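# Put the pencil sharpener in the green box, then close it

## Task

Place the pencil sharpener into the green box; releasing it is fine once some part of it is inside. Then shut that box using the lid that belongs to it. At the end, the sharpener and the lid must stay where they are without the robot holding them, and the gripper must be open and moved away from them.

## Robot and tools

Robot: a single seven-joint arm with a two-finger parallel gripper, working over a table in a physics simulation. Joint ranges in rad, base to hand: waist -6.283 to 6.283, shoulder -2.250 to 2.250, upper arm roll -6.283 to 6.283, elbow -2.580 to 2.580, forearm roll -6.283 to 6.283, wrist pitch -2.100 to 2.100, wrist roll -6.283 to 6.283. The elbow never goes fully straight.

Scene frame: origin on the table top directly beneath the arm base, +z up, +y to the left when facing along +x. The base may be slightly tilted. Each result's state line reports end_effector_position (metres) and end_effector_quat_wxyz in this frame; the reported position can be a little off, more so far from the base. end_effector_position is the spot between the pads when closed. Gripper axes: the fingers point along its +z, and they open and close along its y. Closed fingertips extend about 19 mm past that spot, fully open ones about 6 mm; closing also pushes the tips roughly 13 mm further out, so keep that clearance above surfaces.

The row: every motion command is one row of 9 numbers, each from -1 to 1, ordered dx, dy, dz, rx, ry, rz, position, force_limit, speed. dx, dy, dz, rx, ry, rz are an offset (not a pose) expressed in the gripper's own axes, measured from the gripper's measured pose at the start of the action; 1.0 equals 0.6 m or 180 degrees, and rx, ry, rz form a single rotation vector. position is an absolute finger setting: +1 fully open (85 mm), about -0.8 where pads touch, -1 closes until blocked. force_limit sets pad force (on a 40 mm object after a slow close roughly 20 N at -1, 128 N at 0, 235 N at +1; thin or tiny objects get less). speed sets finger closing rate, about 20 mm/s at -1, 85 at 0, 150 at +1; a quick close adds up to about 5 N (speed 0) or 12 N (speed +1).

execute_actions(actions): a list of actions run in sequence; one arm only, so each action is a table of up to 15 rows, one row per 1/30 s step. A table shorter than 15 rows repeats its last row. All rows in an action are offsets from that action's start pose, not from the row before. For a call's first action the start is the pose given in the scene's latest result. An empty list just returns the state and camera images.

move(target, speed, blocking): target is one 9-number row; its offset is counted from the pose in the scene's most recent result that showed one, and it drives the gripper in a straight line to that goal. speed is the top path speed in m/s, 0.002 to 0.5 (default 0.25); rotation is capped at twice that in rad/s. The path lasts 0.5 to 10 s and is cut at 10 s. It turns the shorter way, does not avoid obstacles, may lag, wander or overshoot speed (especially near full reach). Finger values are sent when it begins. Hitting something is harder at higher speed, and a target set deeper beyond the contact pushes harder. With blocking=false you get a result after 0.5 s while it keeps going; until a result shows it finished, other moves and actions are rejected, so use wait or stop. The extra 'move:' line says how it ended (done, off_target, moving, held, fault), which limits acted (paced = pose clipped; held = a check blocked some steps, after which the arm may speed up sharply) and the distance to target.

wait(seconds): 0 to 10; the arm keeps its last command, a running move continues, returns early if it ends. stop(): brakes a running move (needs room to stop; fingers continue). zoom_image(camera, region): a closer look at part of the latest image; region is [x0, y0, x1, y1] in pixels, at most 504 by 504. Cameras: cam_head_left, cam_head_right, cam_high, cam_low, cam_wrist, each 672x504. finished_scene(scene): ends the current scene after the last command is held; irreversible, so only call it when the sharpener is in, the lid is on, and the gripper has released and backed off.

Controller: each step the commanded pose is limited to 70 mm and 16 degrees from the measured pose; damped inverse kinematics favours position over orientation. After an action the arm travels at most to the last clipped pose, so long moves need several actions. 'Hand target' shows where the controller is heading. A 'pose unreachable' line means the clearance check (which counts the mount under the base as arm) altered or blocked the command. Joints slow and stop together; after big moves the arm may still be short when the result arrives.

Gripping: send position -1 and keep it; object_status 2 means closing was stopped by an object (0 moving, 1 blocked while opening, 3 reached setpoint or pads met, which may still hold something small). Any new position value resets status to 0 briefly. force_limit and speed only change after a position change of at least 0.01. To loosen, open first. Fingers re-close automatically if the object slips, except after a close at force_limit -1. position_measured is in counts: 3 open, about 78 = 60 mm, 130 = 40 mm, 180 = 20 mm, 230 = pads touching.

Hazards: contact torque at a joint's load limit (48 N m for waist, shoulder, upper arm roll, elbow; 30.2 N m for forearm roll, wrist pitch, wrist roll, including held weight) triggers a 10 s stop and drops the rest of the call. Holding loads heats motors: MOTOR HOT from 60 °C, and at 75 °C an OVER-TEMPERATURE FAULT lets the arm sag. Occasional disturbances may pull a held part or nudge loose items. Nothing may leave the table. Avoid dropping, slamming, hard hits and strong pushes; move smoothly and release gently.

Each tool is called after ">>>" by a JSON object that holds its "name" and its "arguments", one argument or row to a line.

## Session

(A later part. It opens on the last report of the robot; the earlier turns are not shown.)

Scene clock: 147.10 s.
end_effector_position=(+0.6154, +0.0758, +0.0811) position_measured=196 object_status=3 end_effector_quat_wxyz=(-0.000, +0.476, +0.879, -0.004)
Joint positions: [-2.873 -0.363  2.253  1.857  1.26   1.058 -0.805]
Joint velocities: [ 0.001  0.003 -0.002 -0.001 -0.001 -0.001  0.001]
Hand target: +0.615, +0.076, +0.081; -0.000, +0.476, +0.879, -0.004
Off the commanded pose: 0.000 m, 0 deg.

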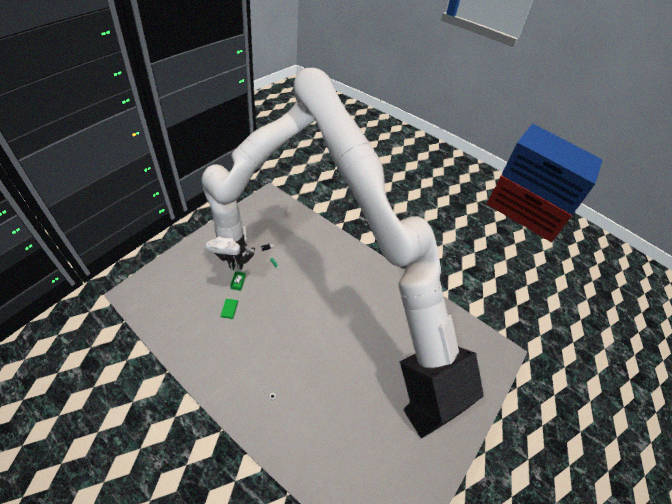

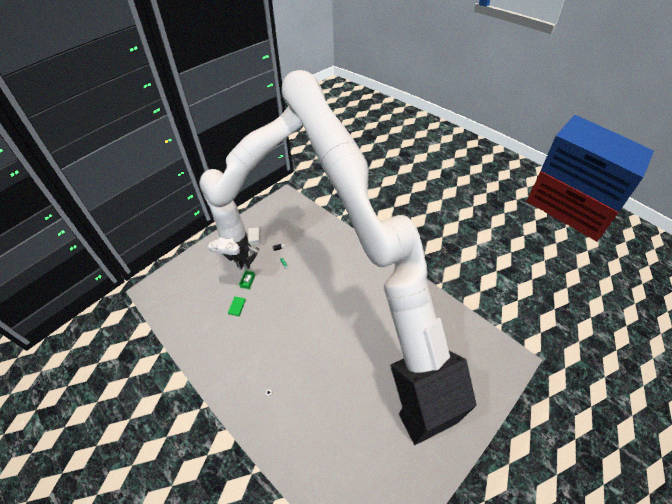

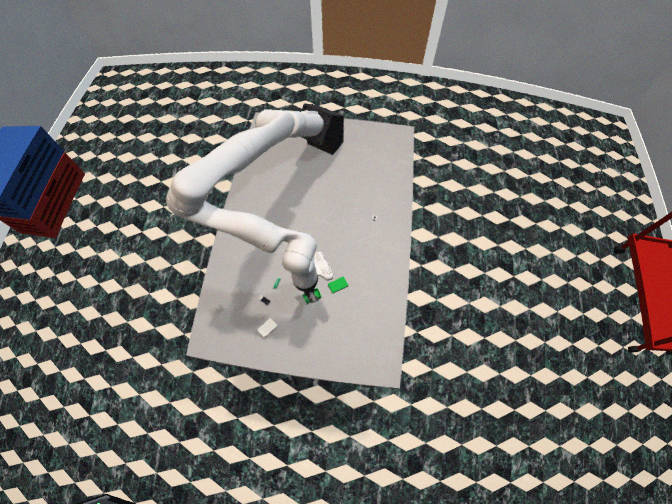

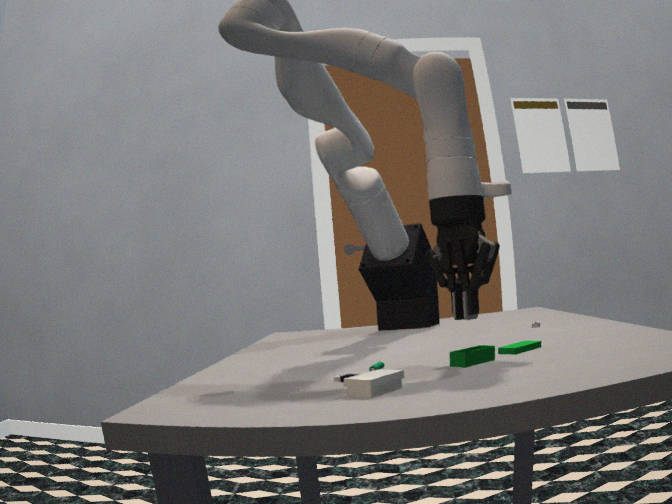

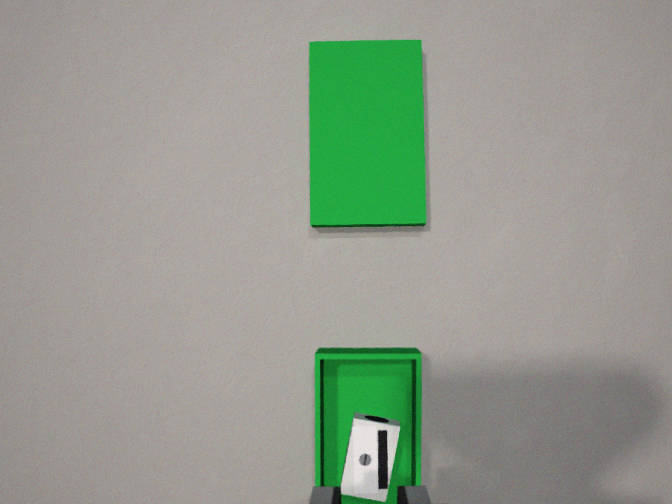

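>>> {"name": "move", "arguments": {
  "target": [0.167,0,0,0,0,0,0.4,-0.6,0],
  "speed": 0.15
}}

>>> {"name": "move", "arguments": {
  "target": [0,0,0.1,0,0,0,0.4,-0.6,0],
  "speed": 0.06
}}

Scene clock: 153.10 s.
end_effector_position=(+0.5605, +0.1591, +0.0807) position_measured=78 object_status=3 end_effector_quat_wxyz=(+0.000, +0.476, +0.880, -0.004)
Joint positions: [-3.128 -0.516  2.279  1.896  1.369  1.208 -1.098]
Joint velocities: [-0.004 -0.003 -0.002 -0.001 -0.    -0.    -0.   ]
Hand target: +0.560, +0.159, +0.081; -0.000, +0.476, +0.880, -0.004
Off the commanded pose: 0.001 m, 0 deg.
move: done

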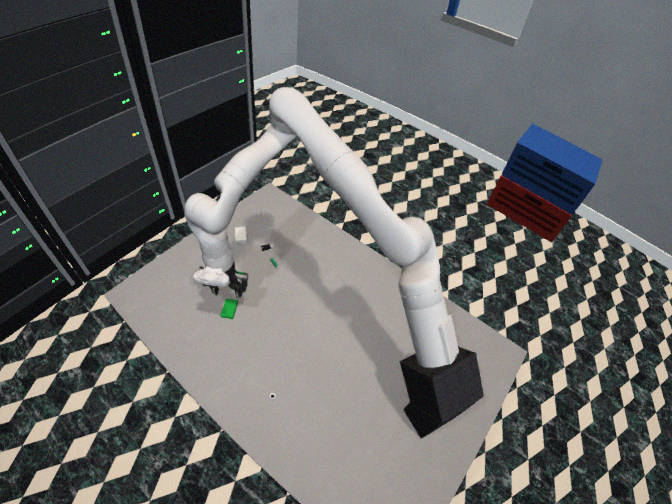

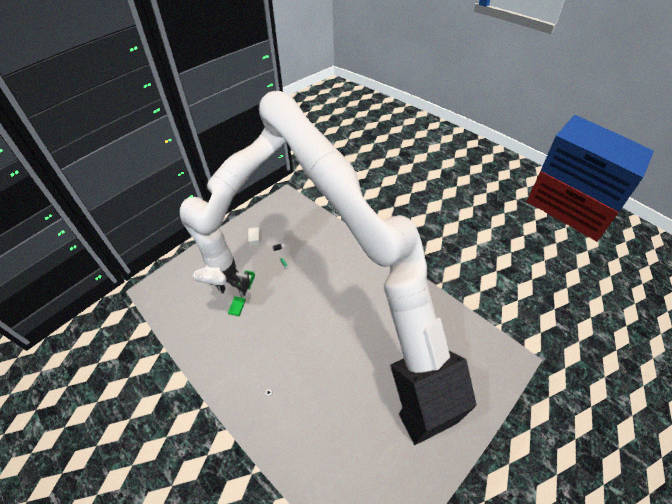

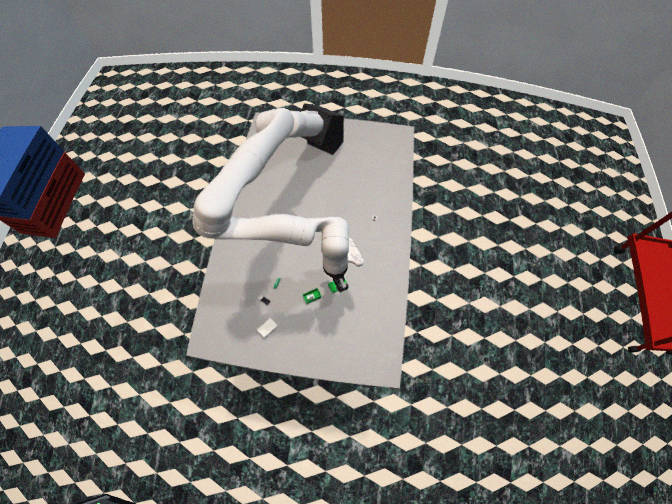

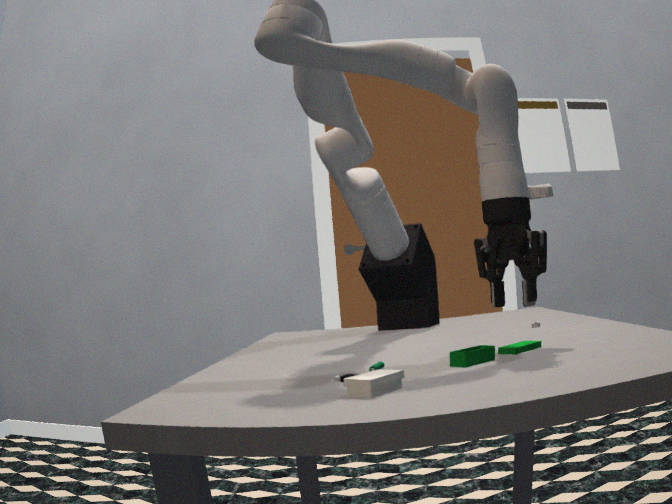

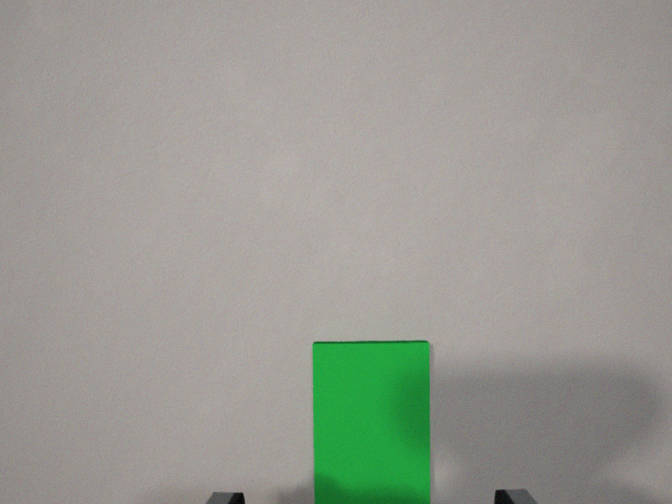

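Scene clock: 154.40 s.
end_effector_position=(+0.5605, +0.1586, +0.0208) position_measured=78 object_status=3 end_effector_quat_wxyz=(+0.000, +0.476, +0.880, -0.004)
Joint positions: [-3.096 -0.622  2.337  1.882  1.497  1.15  -1.138]
Joint velocities: [-0.    -0.002  0.002 -0.001  0.    -0.     0.001]
Hand target: +0.560, +0.159, +0.021; +0.000, +0.476, +0.880, -0.004
Off the commanded pose: 0.000 m, 0 deg.
move: done

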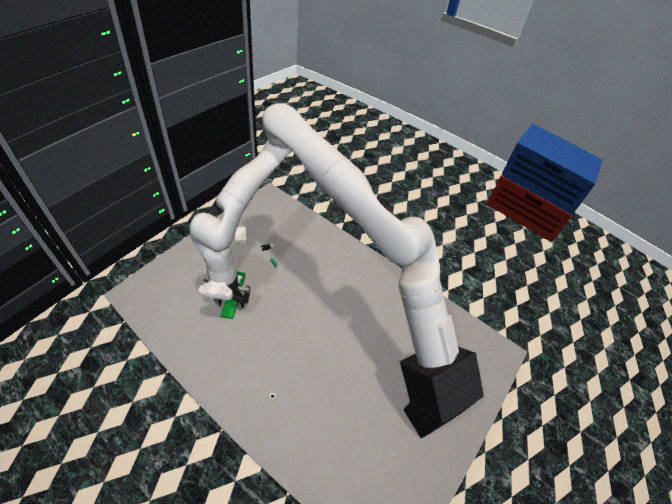

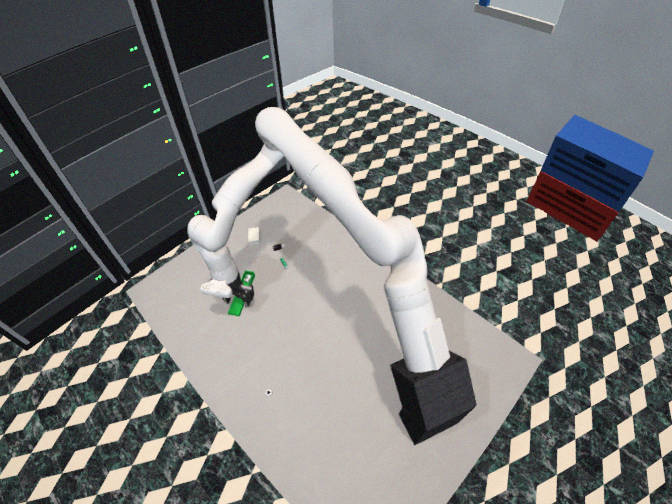

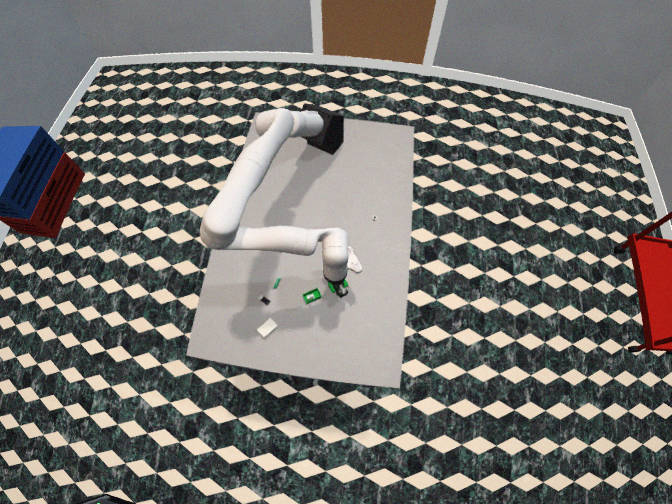

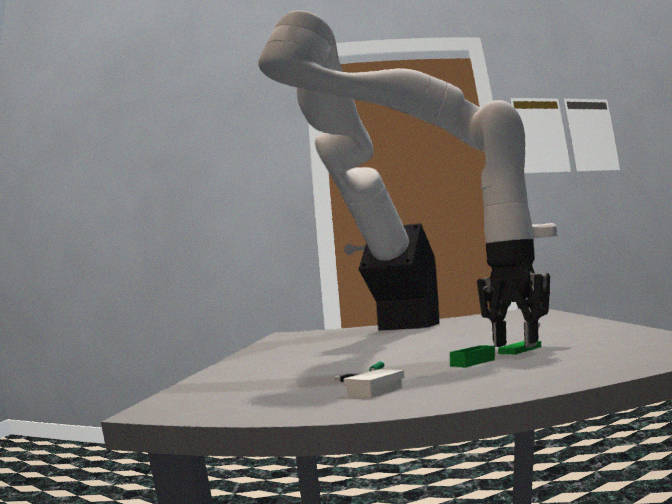

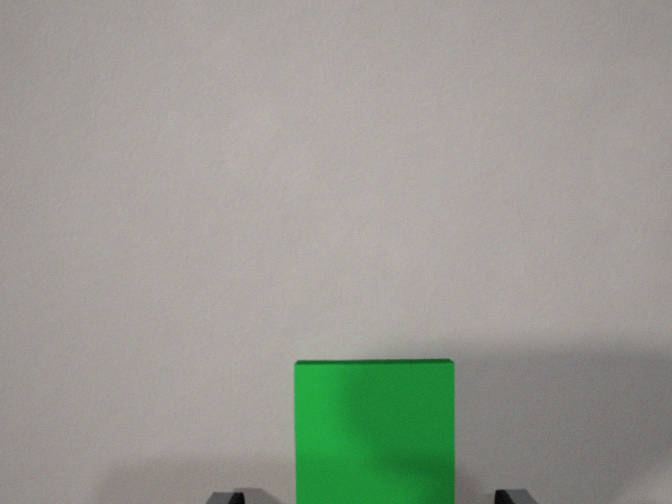

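>>> {"name": "execute_actions", "arguments": {
  "actions": [
    [[0.006,0,0.004,0,0,0,0.4,-0.6,-0.5]],
    [[0,0,0,0,0,0,-1,-0.6,-0.5]],
    [[0,0,0,0,0,0,-1,-0.6,-0.5]],
    [[0,0,0,0,0,0,-1,-0.6,-0.5]],
    [[0,0,-0.04,0,0,0,-1,-0.6,-0.5]],
    [[0,0,-0.05,0,0,0,-1,-0.6,-0.5]]
  ]
}}

>>> {"name": "move", "arguments": {
  "target": [-0.173,0,0,0,0,0,-1,-0.6,-0.5],
  "speed": 0.12
}}

Scene clock: 162.77 s.
end_effector_position=(+0.5585, +0.1622, +0.0724) position_measured=141 object_status=2 end_effector_quat_wxyz=(+0.000, +0.476, +0.880, -0.004)
Joint positions: [-3.133 -0.536  2.288  1.896  1.39   1.204 -1.113]
Joint velocities: [ 0.     0.004 -0.002  0.    -0.     0.001  0.002]
Hand target: +0.559, +0.162, +0.073; +0.000, +0.476, +0.880, -0.004
Off the commanded pose: 0.000 m, 0 deg.

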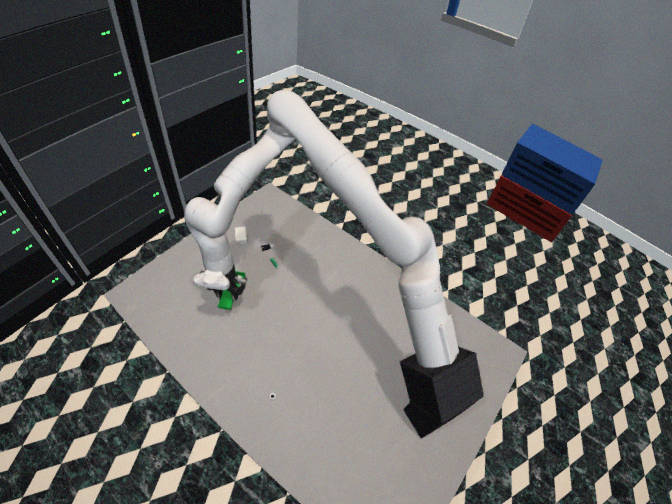

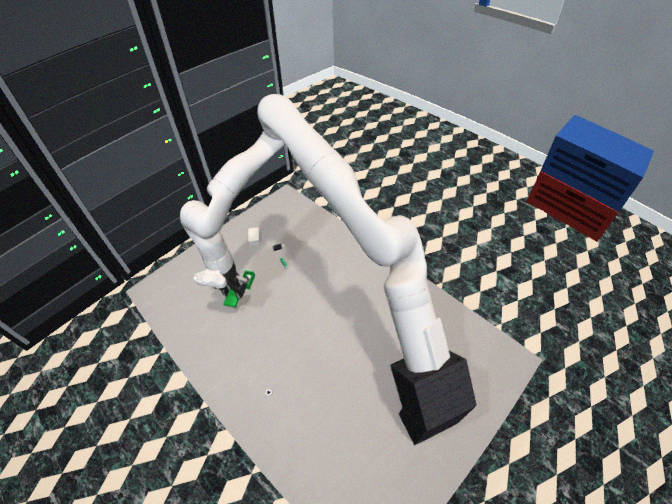

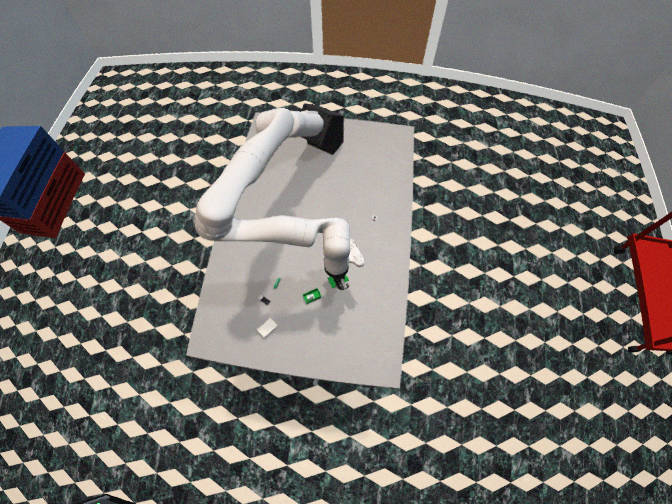

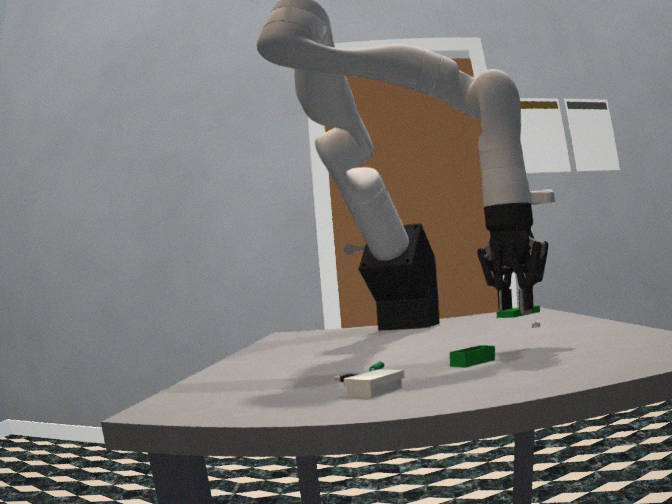

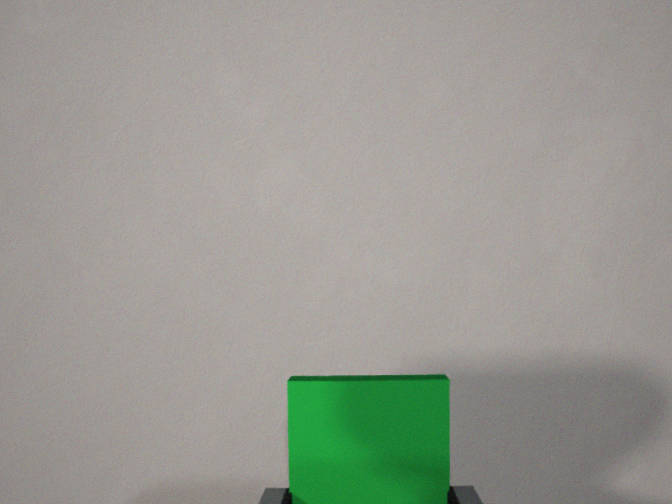

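Scene clock: 164.10 s.
end_effector_position=(+0.6154, +0.0759, +0.0729) position_measured=141 object_status=2 end_effector_quat_wxyz=(-0.000, +0.476, +0.880, -0.004)
Joint positions: [-2.871 -0.38   2.259  1.857  1.28   1.051 -0.814]
Joint velocities: [ 0.003  0.003  0.001  0.001 -0.     0.     0.002]
Hand target: +0.615, +0.076, +0.073; -0.000, +0.476, +0.879, -0.004
Off the commanded pose: 0.001 m, 0 deg.
move: done

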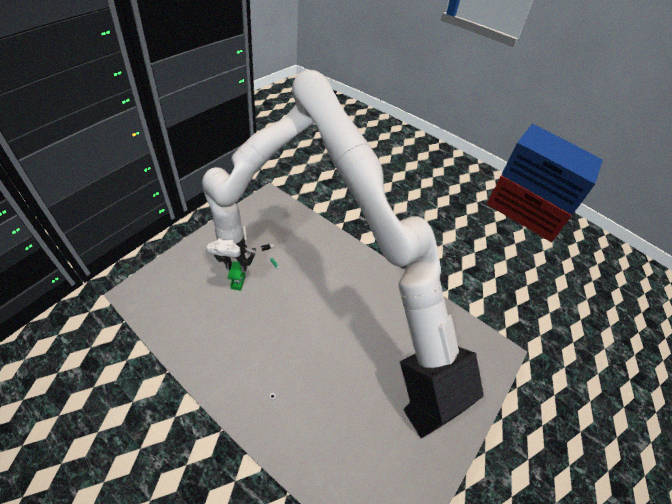

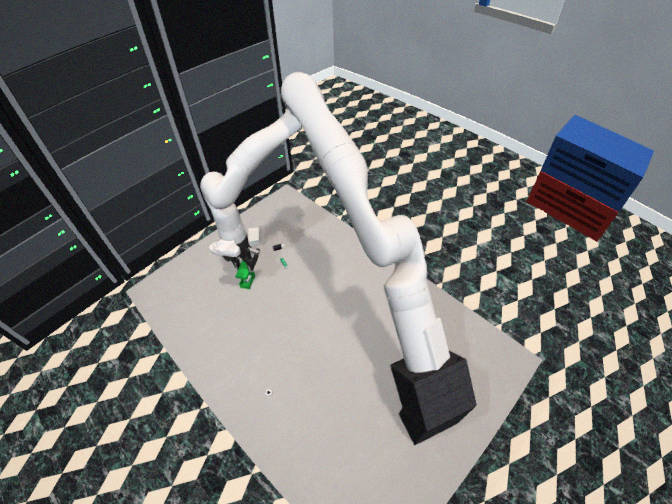

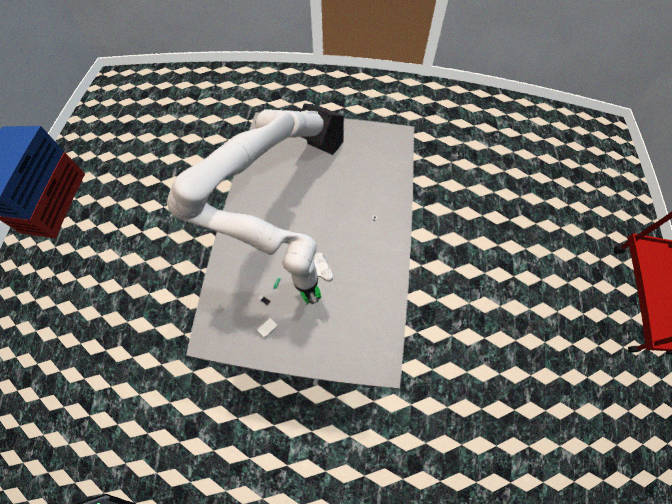

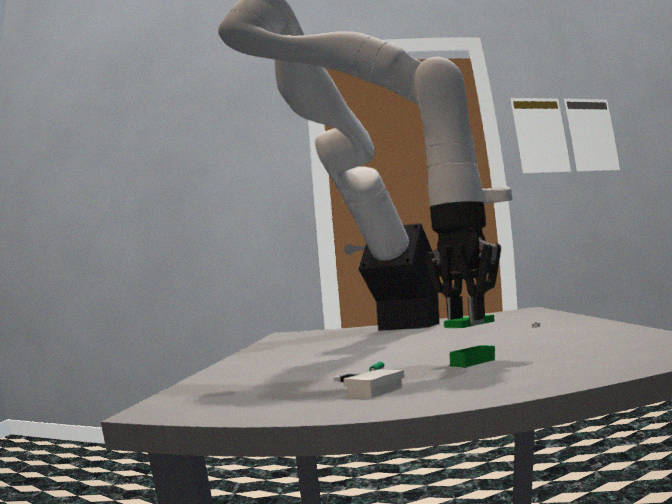

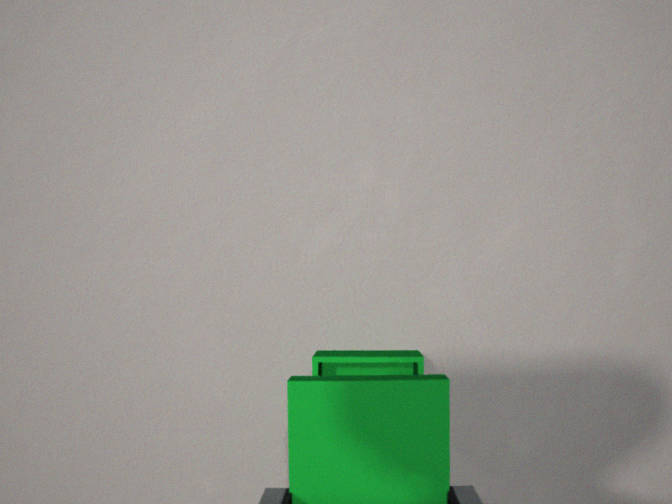

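>>> {"name": "move", "arguments": {
  "target": [0.002,-0.001,0.072,0,0,0,-1,-0.6,-0.5],
  "speed": 0.03
}}

>>> {"name": "zoom_image", "arguments": {
  "camera": "cam_low",
  "region": [400, 280, 540, 390]
}}

Scene clock: 170.13 s.
end_effector_position=(+0.6156, +0.0776, +0.0348) position_measured=141 object_status=2 end_effector_quat_wxyz=(+0.002, +0.475, +0.880, -0.002)
Joint positions: [-2.871 -0.459  2.294  1.852  1.379  1.021 -0.864]
Joint velocities: [ 0.002 -0.002 -0.006  0.001  0.004  0.003 -0.   ]
Hand target: +0.614, +0.076, +0.030; -0.000, +0.476, +0.880, -0.004
Off the commanded pose: 0.005 m, 0 deg.
move: off_target

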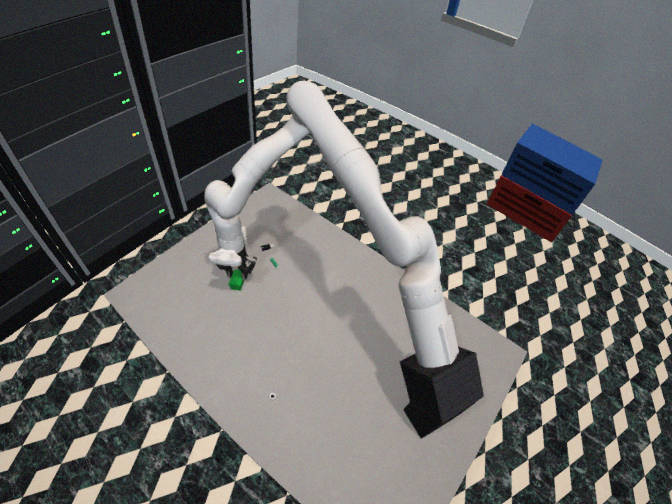

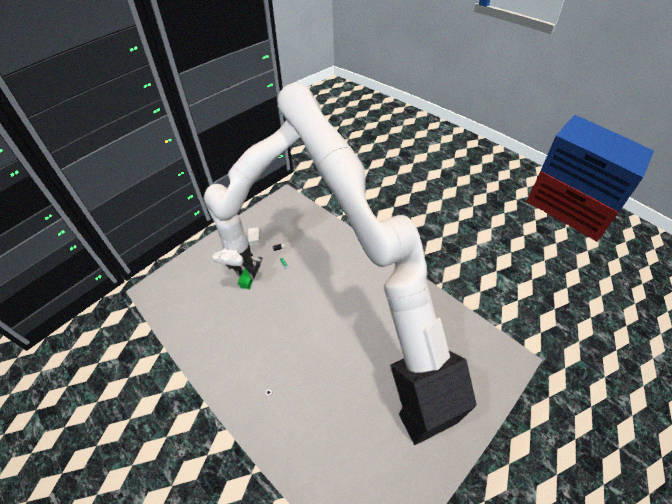

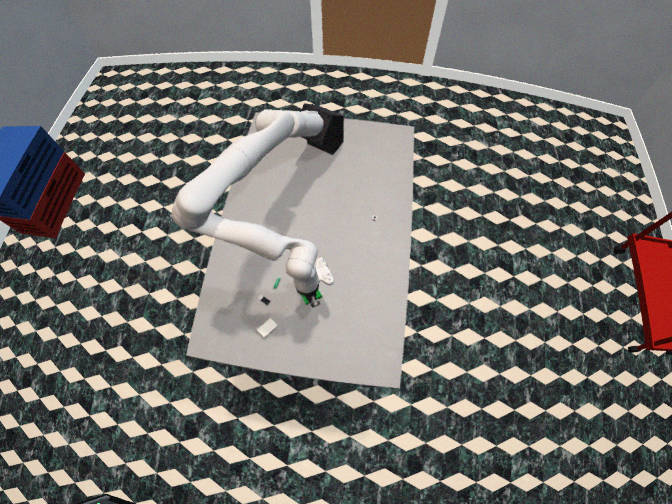

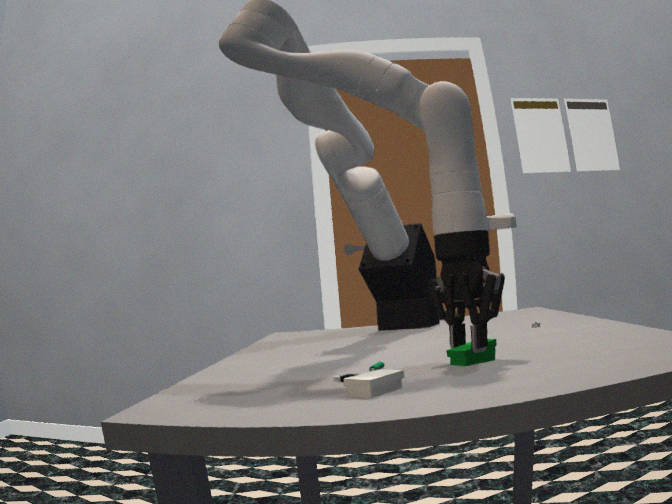

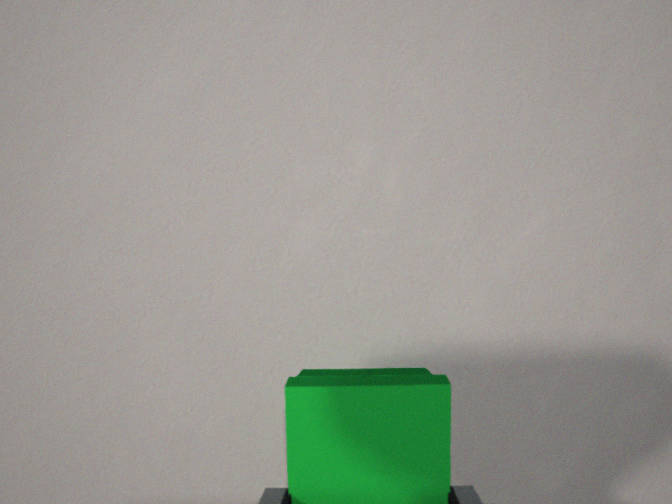

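Region (400, 280, 540, 390) of cam_low's 672x504 image, scaled by 3.600, with more detail than that image has; it fills the top 396 rows of this view, and the rest is white.

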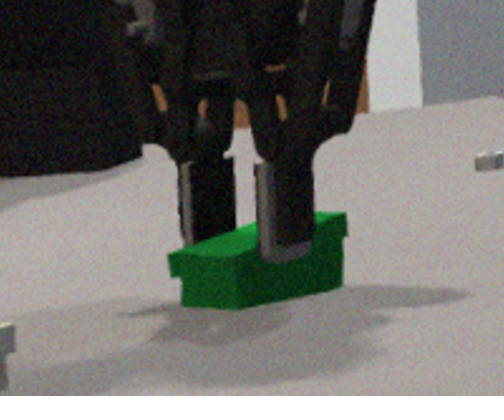

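>>> {"name": "execute_actions", "arguments": {
  "actions": [
    [[0,0,-0.008,0,0,0,-1,-0.6,-0.5]],
    [[0.007,0,0,0,0,0,-1,-0.6,-0.5]],
    [[0,0,0.008,0,0,0,-1,-0.6,-0.5]],
    [[0,0,0.008,0,0,0,-1,-0.6,-0.5]],
    [[0,0,0.004,0,0,0,-1,-0.6,-0.5]]
  ]
}}

>>> {"name": "zoom_image", "arguments": {
  "camera": "cam_low",
  "region": [400, 280, 540, 390]
}}

Scene clock: 177.23 s.
end_effector_position=(+0.6160, +0.0816, +0.0376) position_measured=141 object_status=2 end_effector_quat_wxyz=(+0.008, +0.474, +0.881, -0.000)
Joint positions: [-2.884 -0.461  2.29   1.858  1.395  1.035 -0.884]
Joint velocities: [ 0.002 -0.001 -0.003 -0.     0.002  0.001 -0.003]
Hand target: +0.615, +0.081, +0.035; +0.006, +0.474, +0.881, -0.001
Off the commanded pose: 0.003 m, 0 deg.

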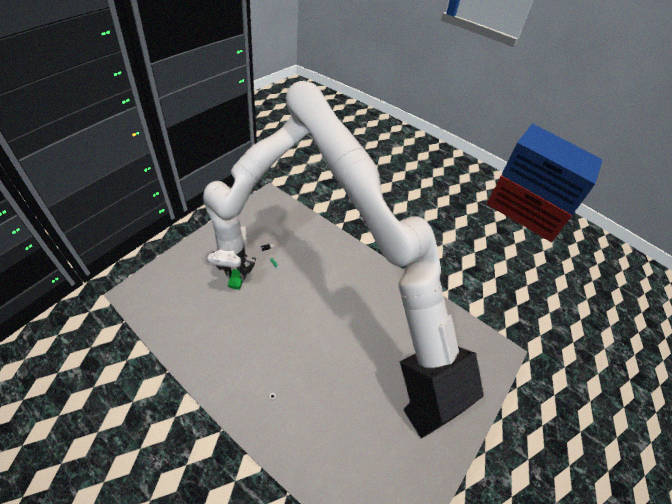

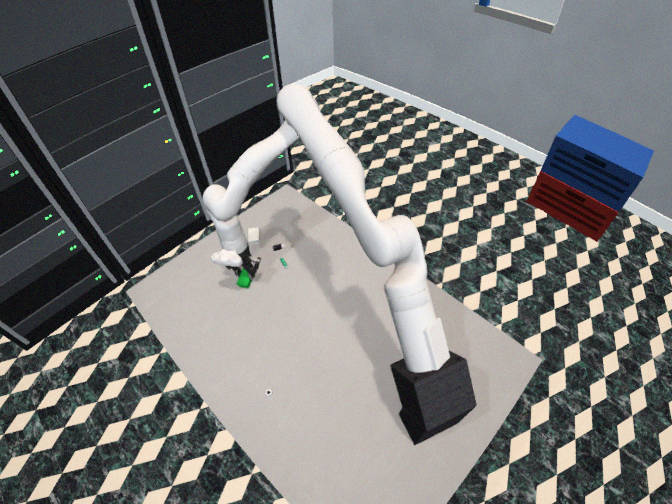

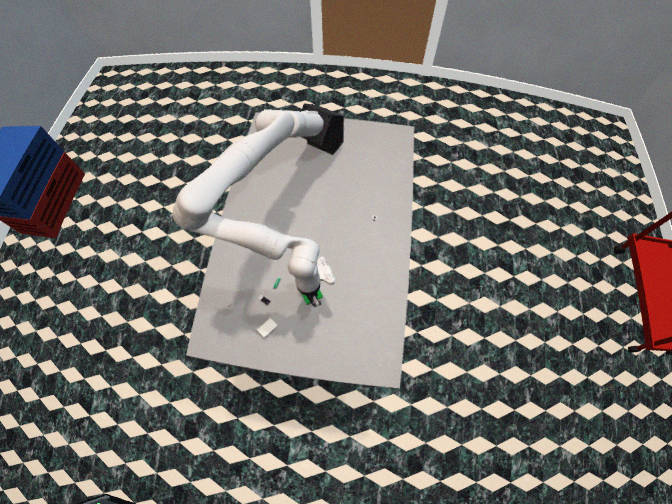

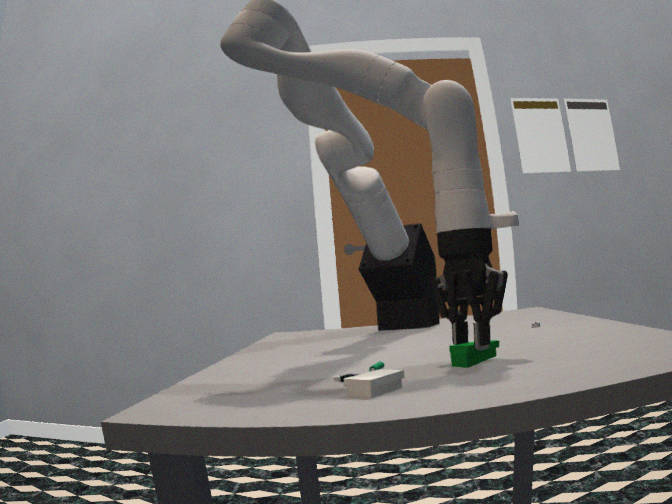

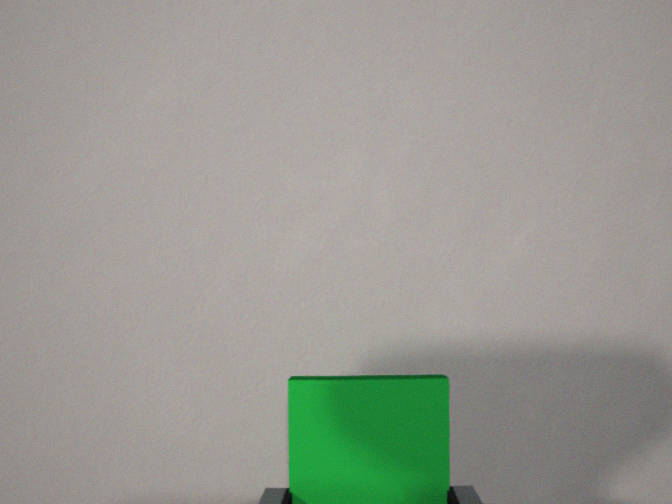

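Region (400, 280, 540, 390) of cam_low's 672x504 image, scaled by 3.600, with more detail than that image has; it fills the top 396 rows of this view, and the rest is white.

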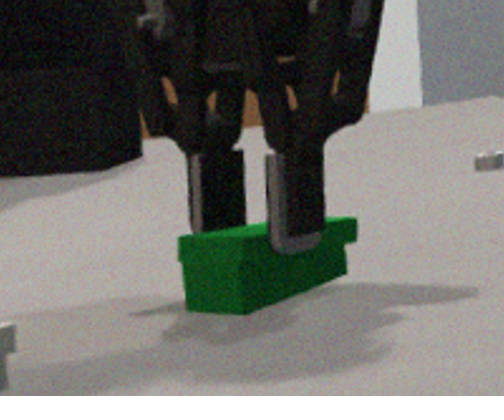

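>>> {"name": "execute_actions", "arguments": {
  "actions": [
    [[0,0,-0.012,0,0,0,-1,-0.6,-0.5]],
    [[-0.003,0,0,0,0,0,-1,-0.6,-0.5]],
    [[0,0,0,0,0,0,-1,-0.6,-0.5]]
  ]
}}

>>> {"name": "zoom_image", "arguments": {
  "camera": "cam_low",
  "region": [400, 280, 540, 390]
}}

Scene clock: 182.30 s.
end_effector_position=(+0.6168, +0.0802, +0.0448) position_measured=141 object_status=2 end_effector_quat_wxyz=(+0.008, +0.474, +0.881, -0.000)
Joint positions: [-2.881 -0.444  2.284  1.86   1.377  1.037 -0.872]
Joint velocities: [-0.     0.001  0.001 -0.     0.001  0.001  0.001]
Hand target: +0.617, +0.080, +0.045; +0.008, +0.474, +0.881, -0.000
Off the commanded pose: 0.000 m, 0 deg.

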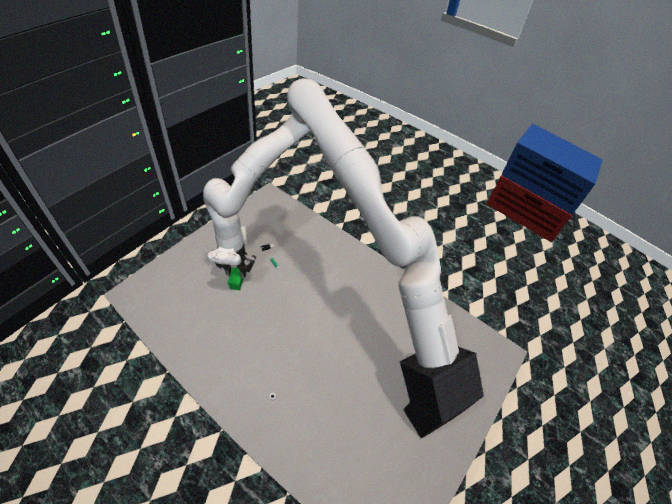

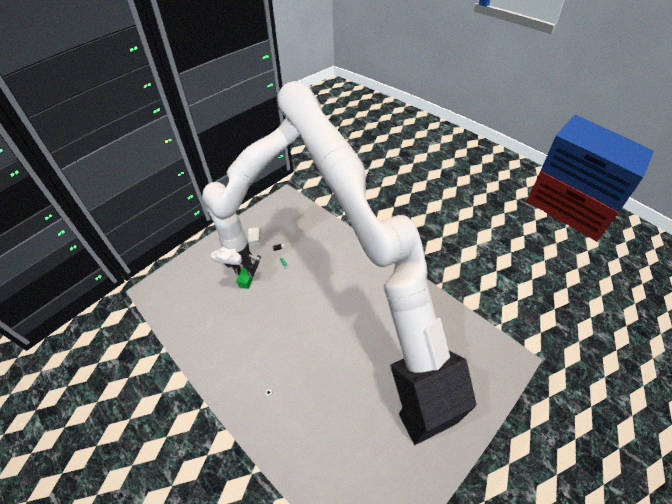

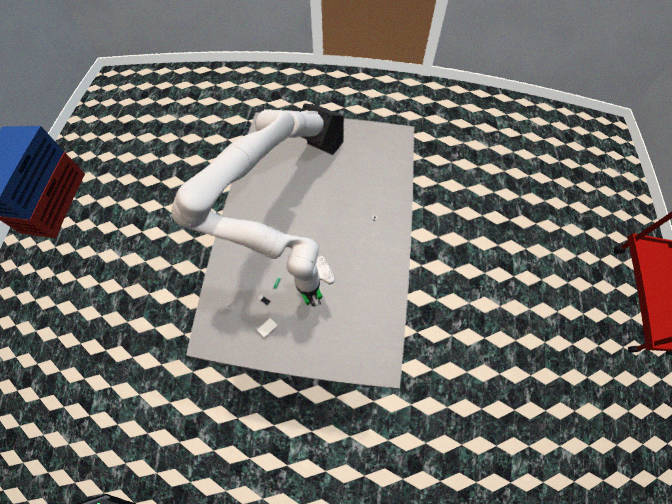

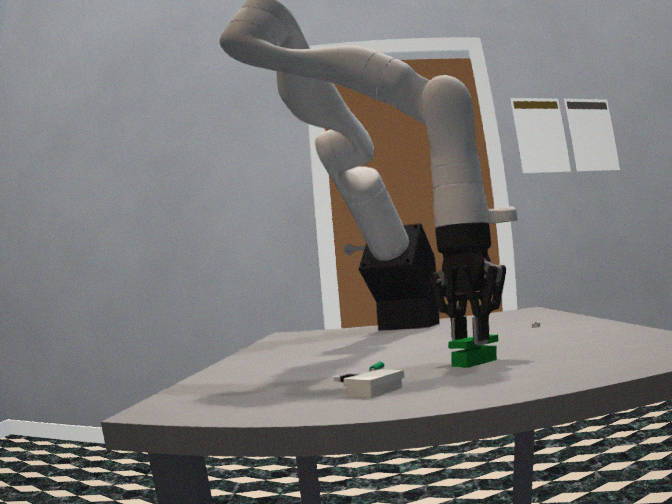

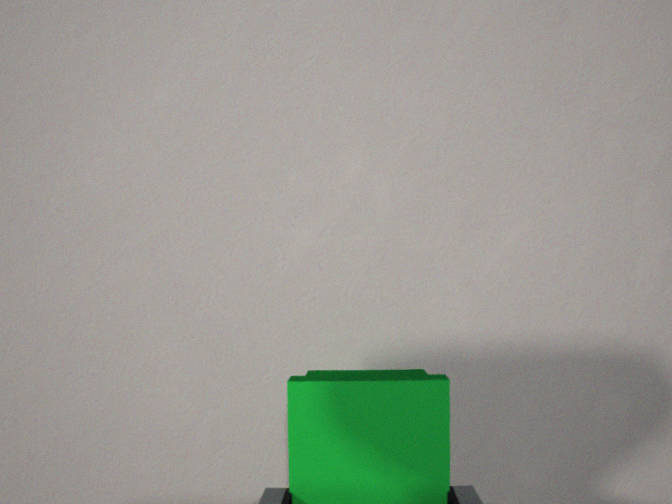

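Region (400, 280, 540, 390) of cam_low's 672x504 image, scaled by 3.600, with more detail than that image has; it fills the top 396 rows of this view, and the rest is white.

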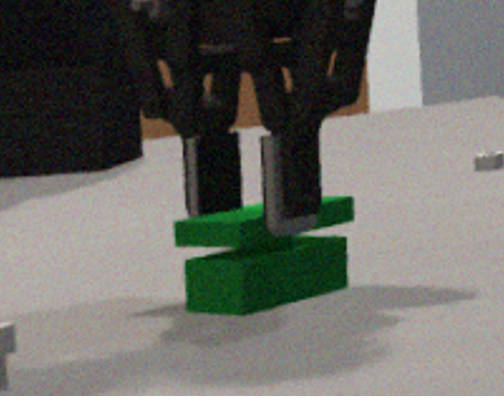

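>>> {"name": "move", "arguments": {
  "target": [0,0,0.018,0,0,0,-1,-0.6,-0.5],
  "speed": 0.015
}}

>>> {"name": "zoom_image", "arguments": {
  "camera": "cam_low",
  "region": [400, 280, 540, 390]
}}

Scene clock: 191.17 s.
end_effector_position=(+0.6171, +0.0800, +0.0341) position_measured=141 object_status=2 end_effector_quat_wxyz=(+0.008, +0.474, +0.881, -0.000)
Joint positions: [-2.88  -0.466  2.294  1.855  1.401  1.029 -0.882]
Joint velocities: [-0.    -0.002 -0.001 -0.     0.     0.001  0.   ]
Hand target: +0.617, +0.080, +0.034; +0.008, +0.474, +0.881, -0.000
Off the commanded pose: 0.000 m, 0 deg.
move: done

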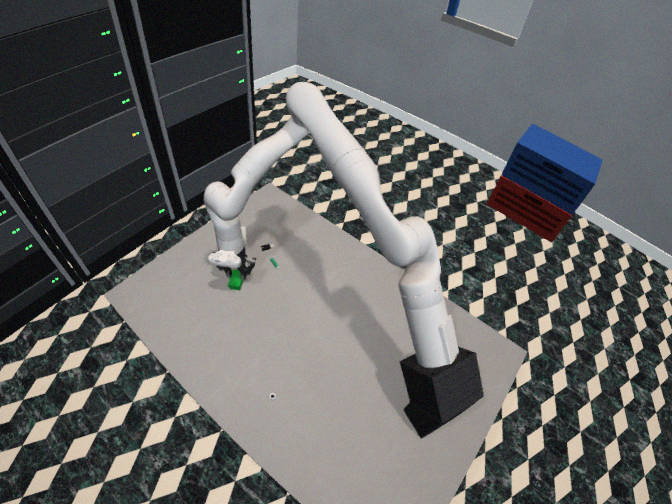

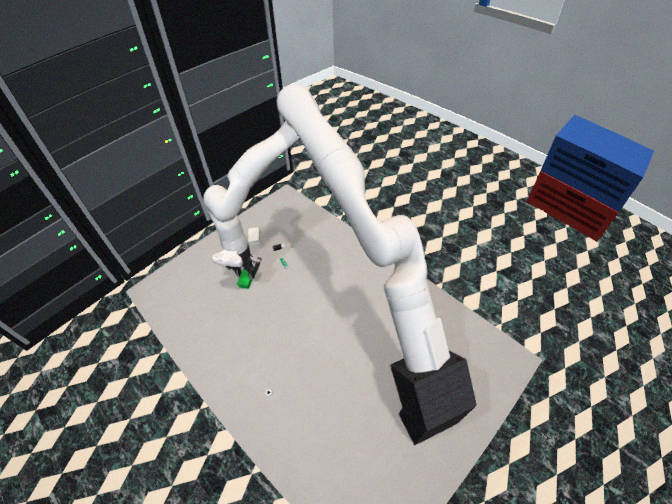

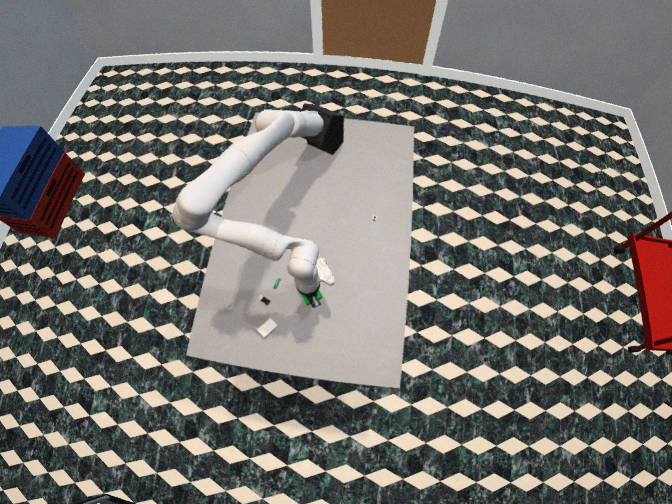

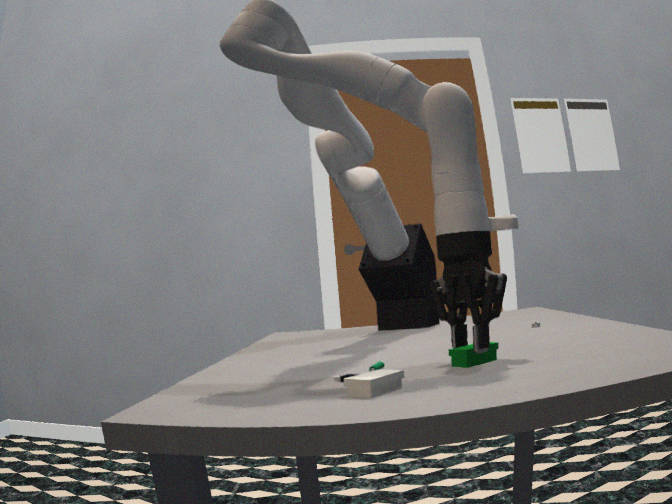

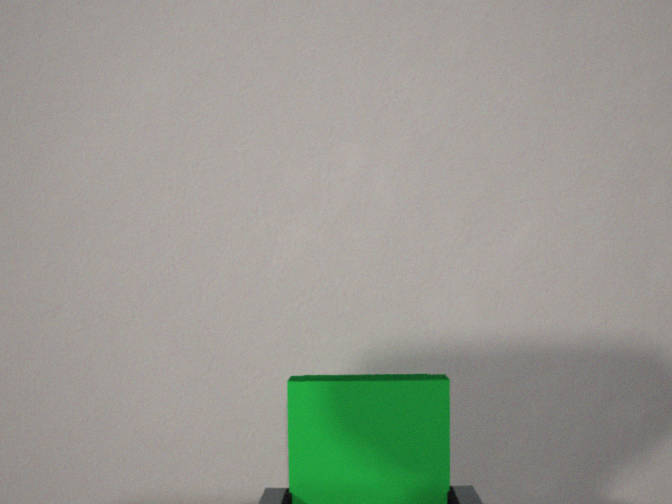

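Region (400, 280, 540, 390) of cam_low's 672x504 image, scaled by 3.600, with more detail than that image has; it fills the top 396 rows of this view, and the rest is white.

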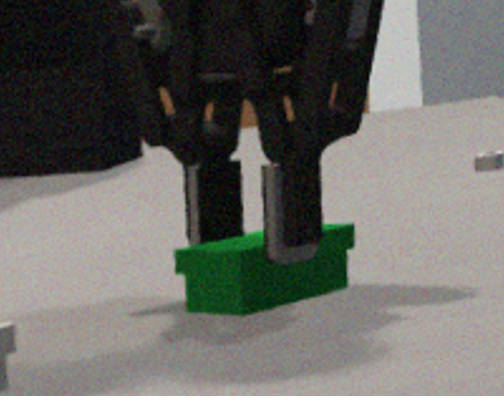

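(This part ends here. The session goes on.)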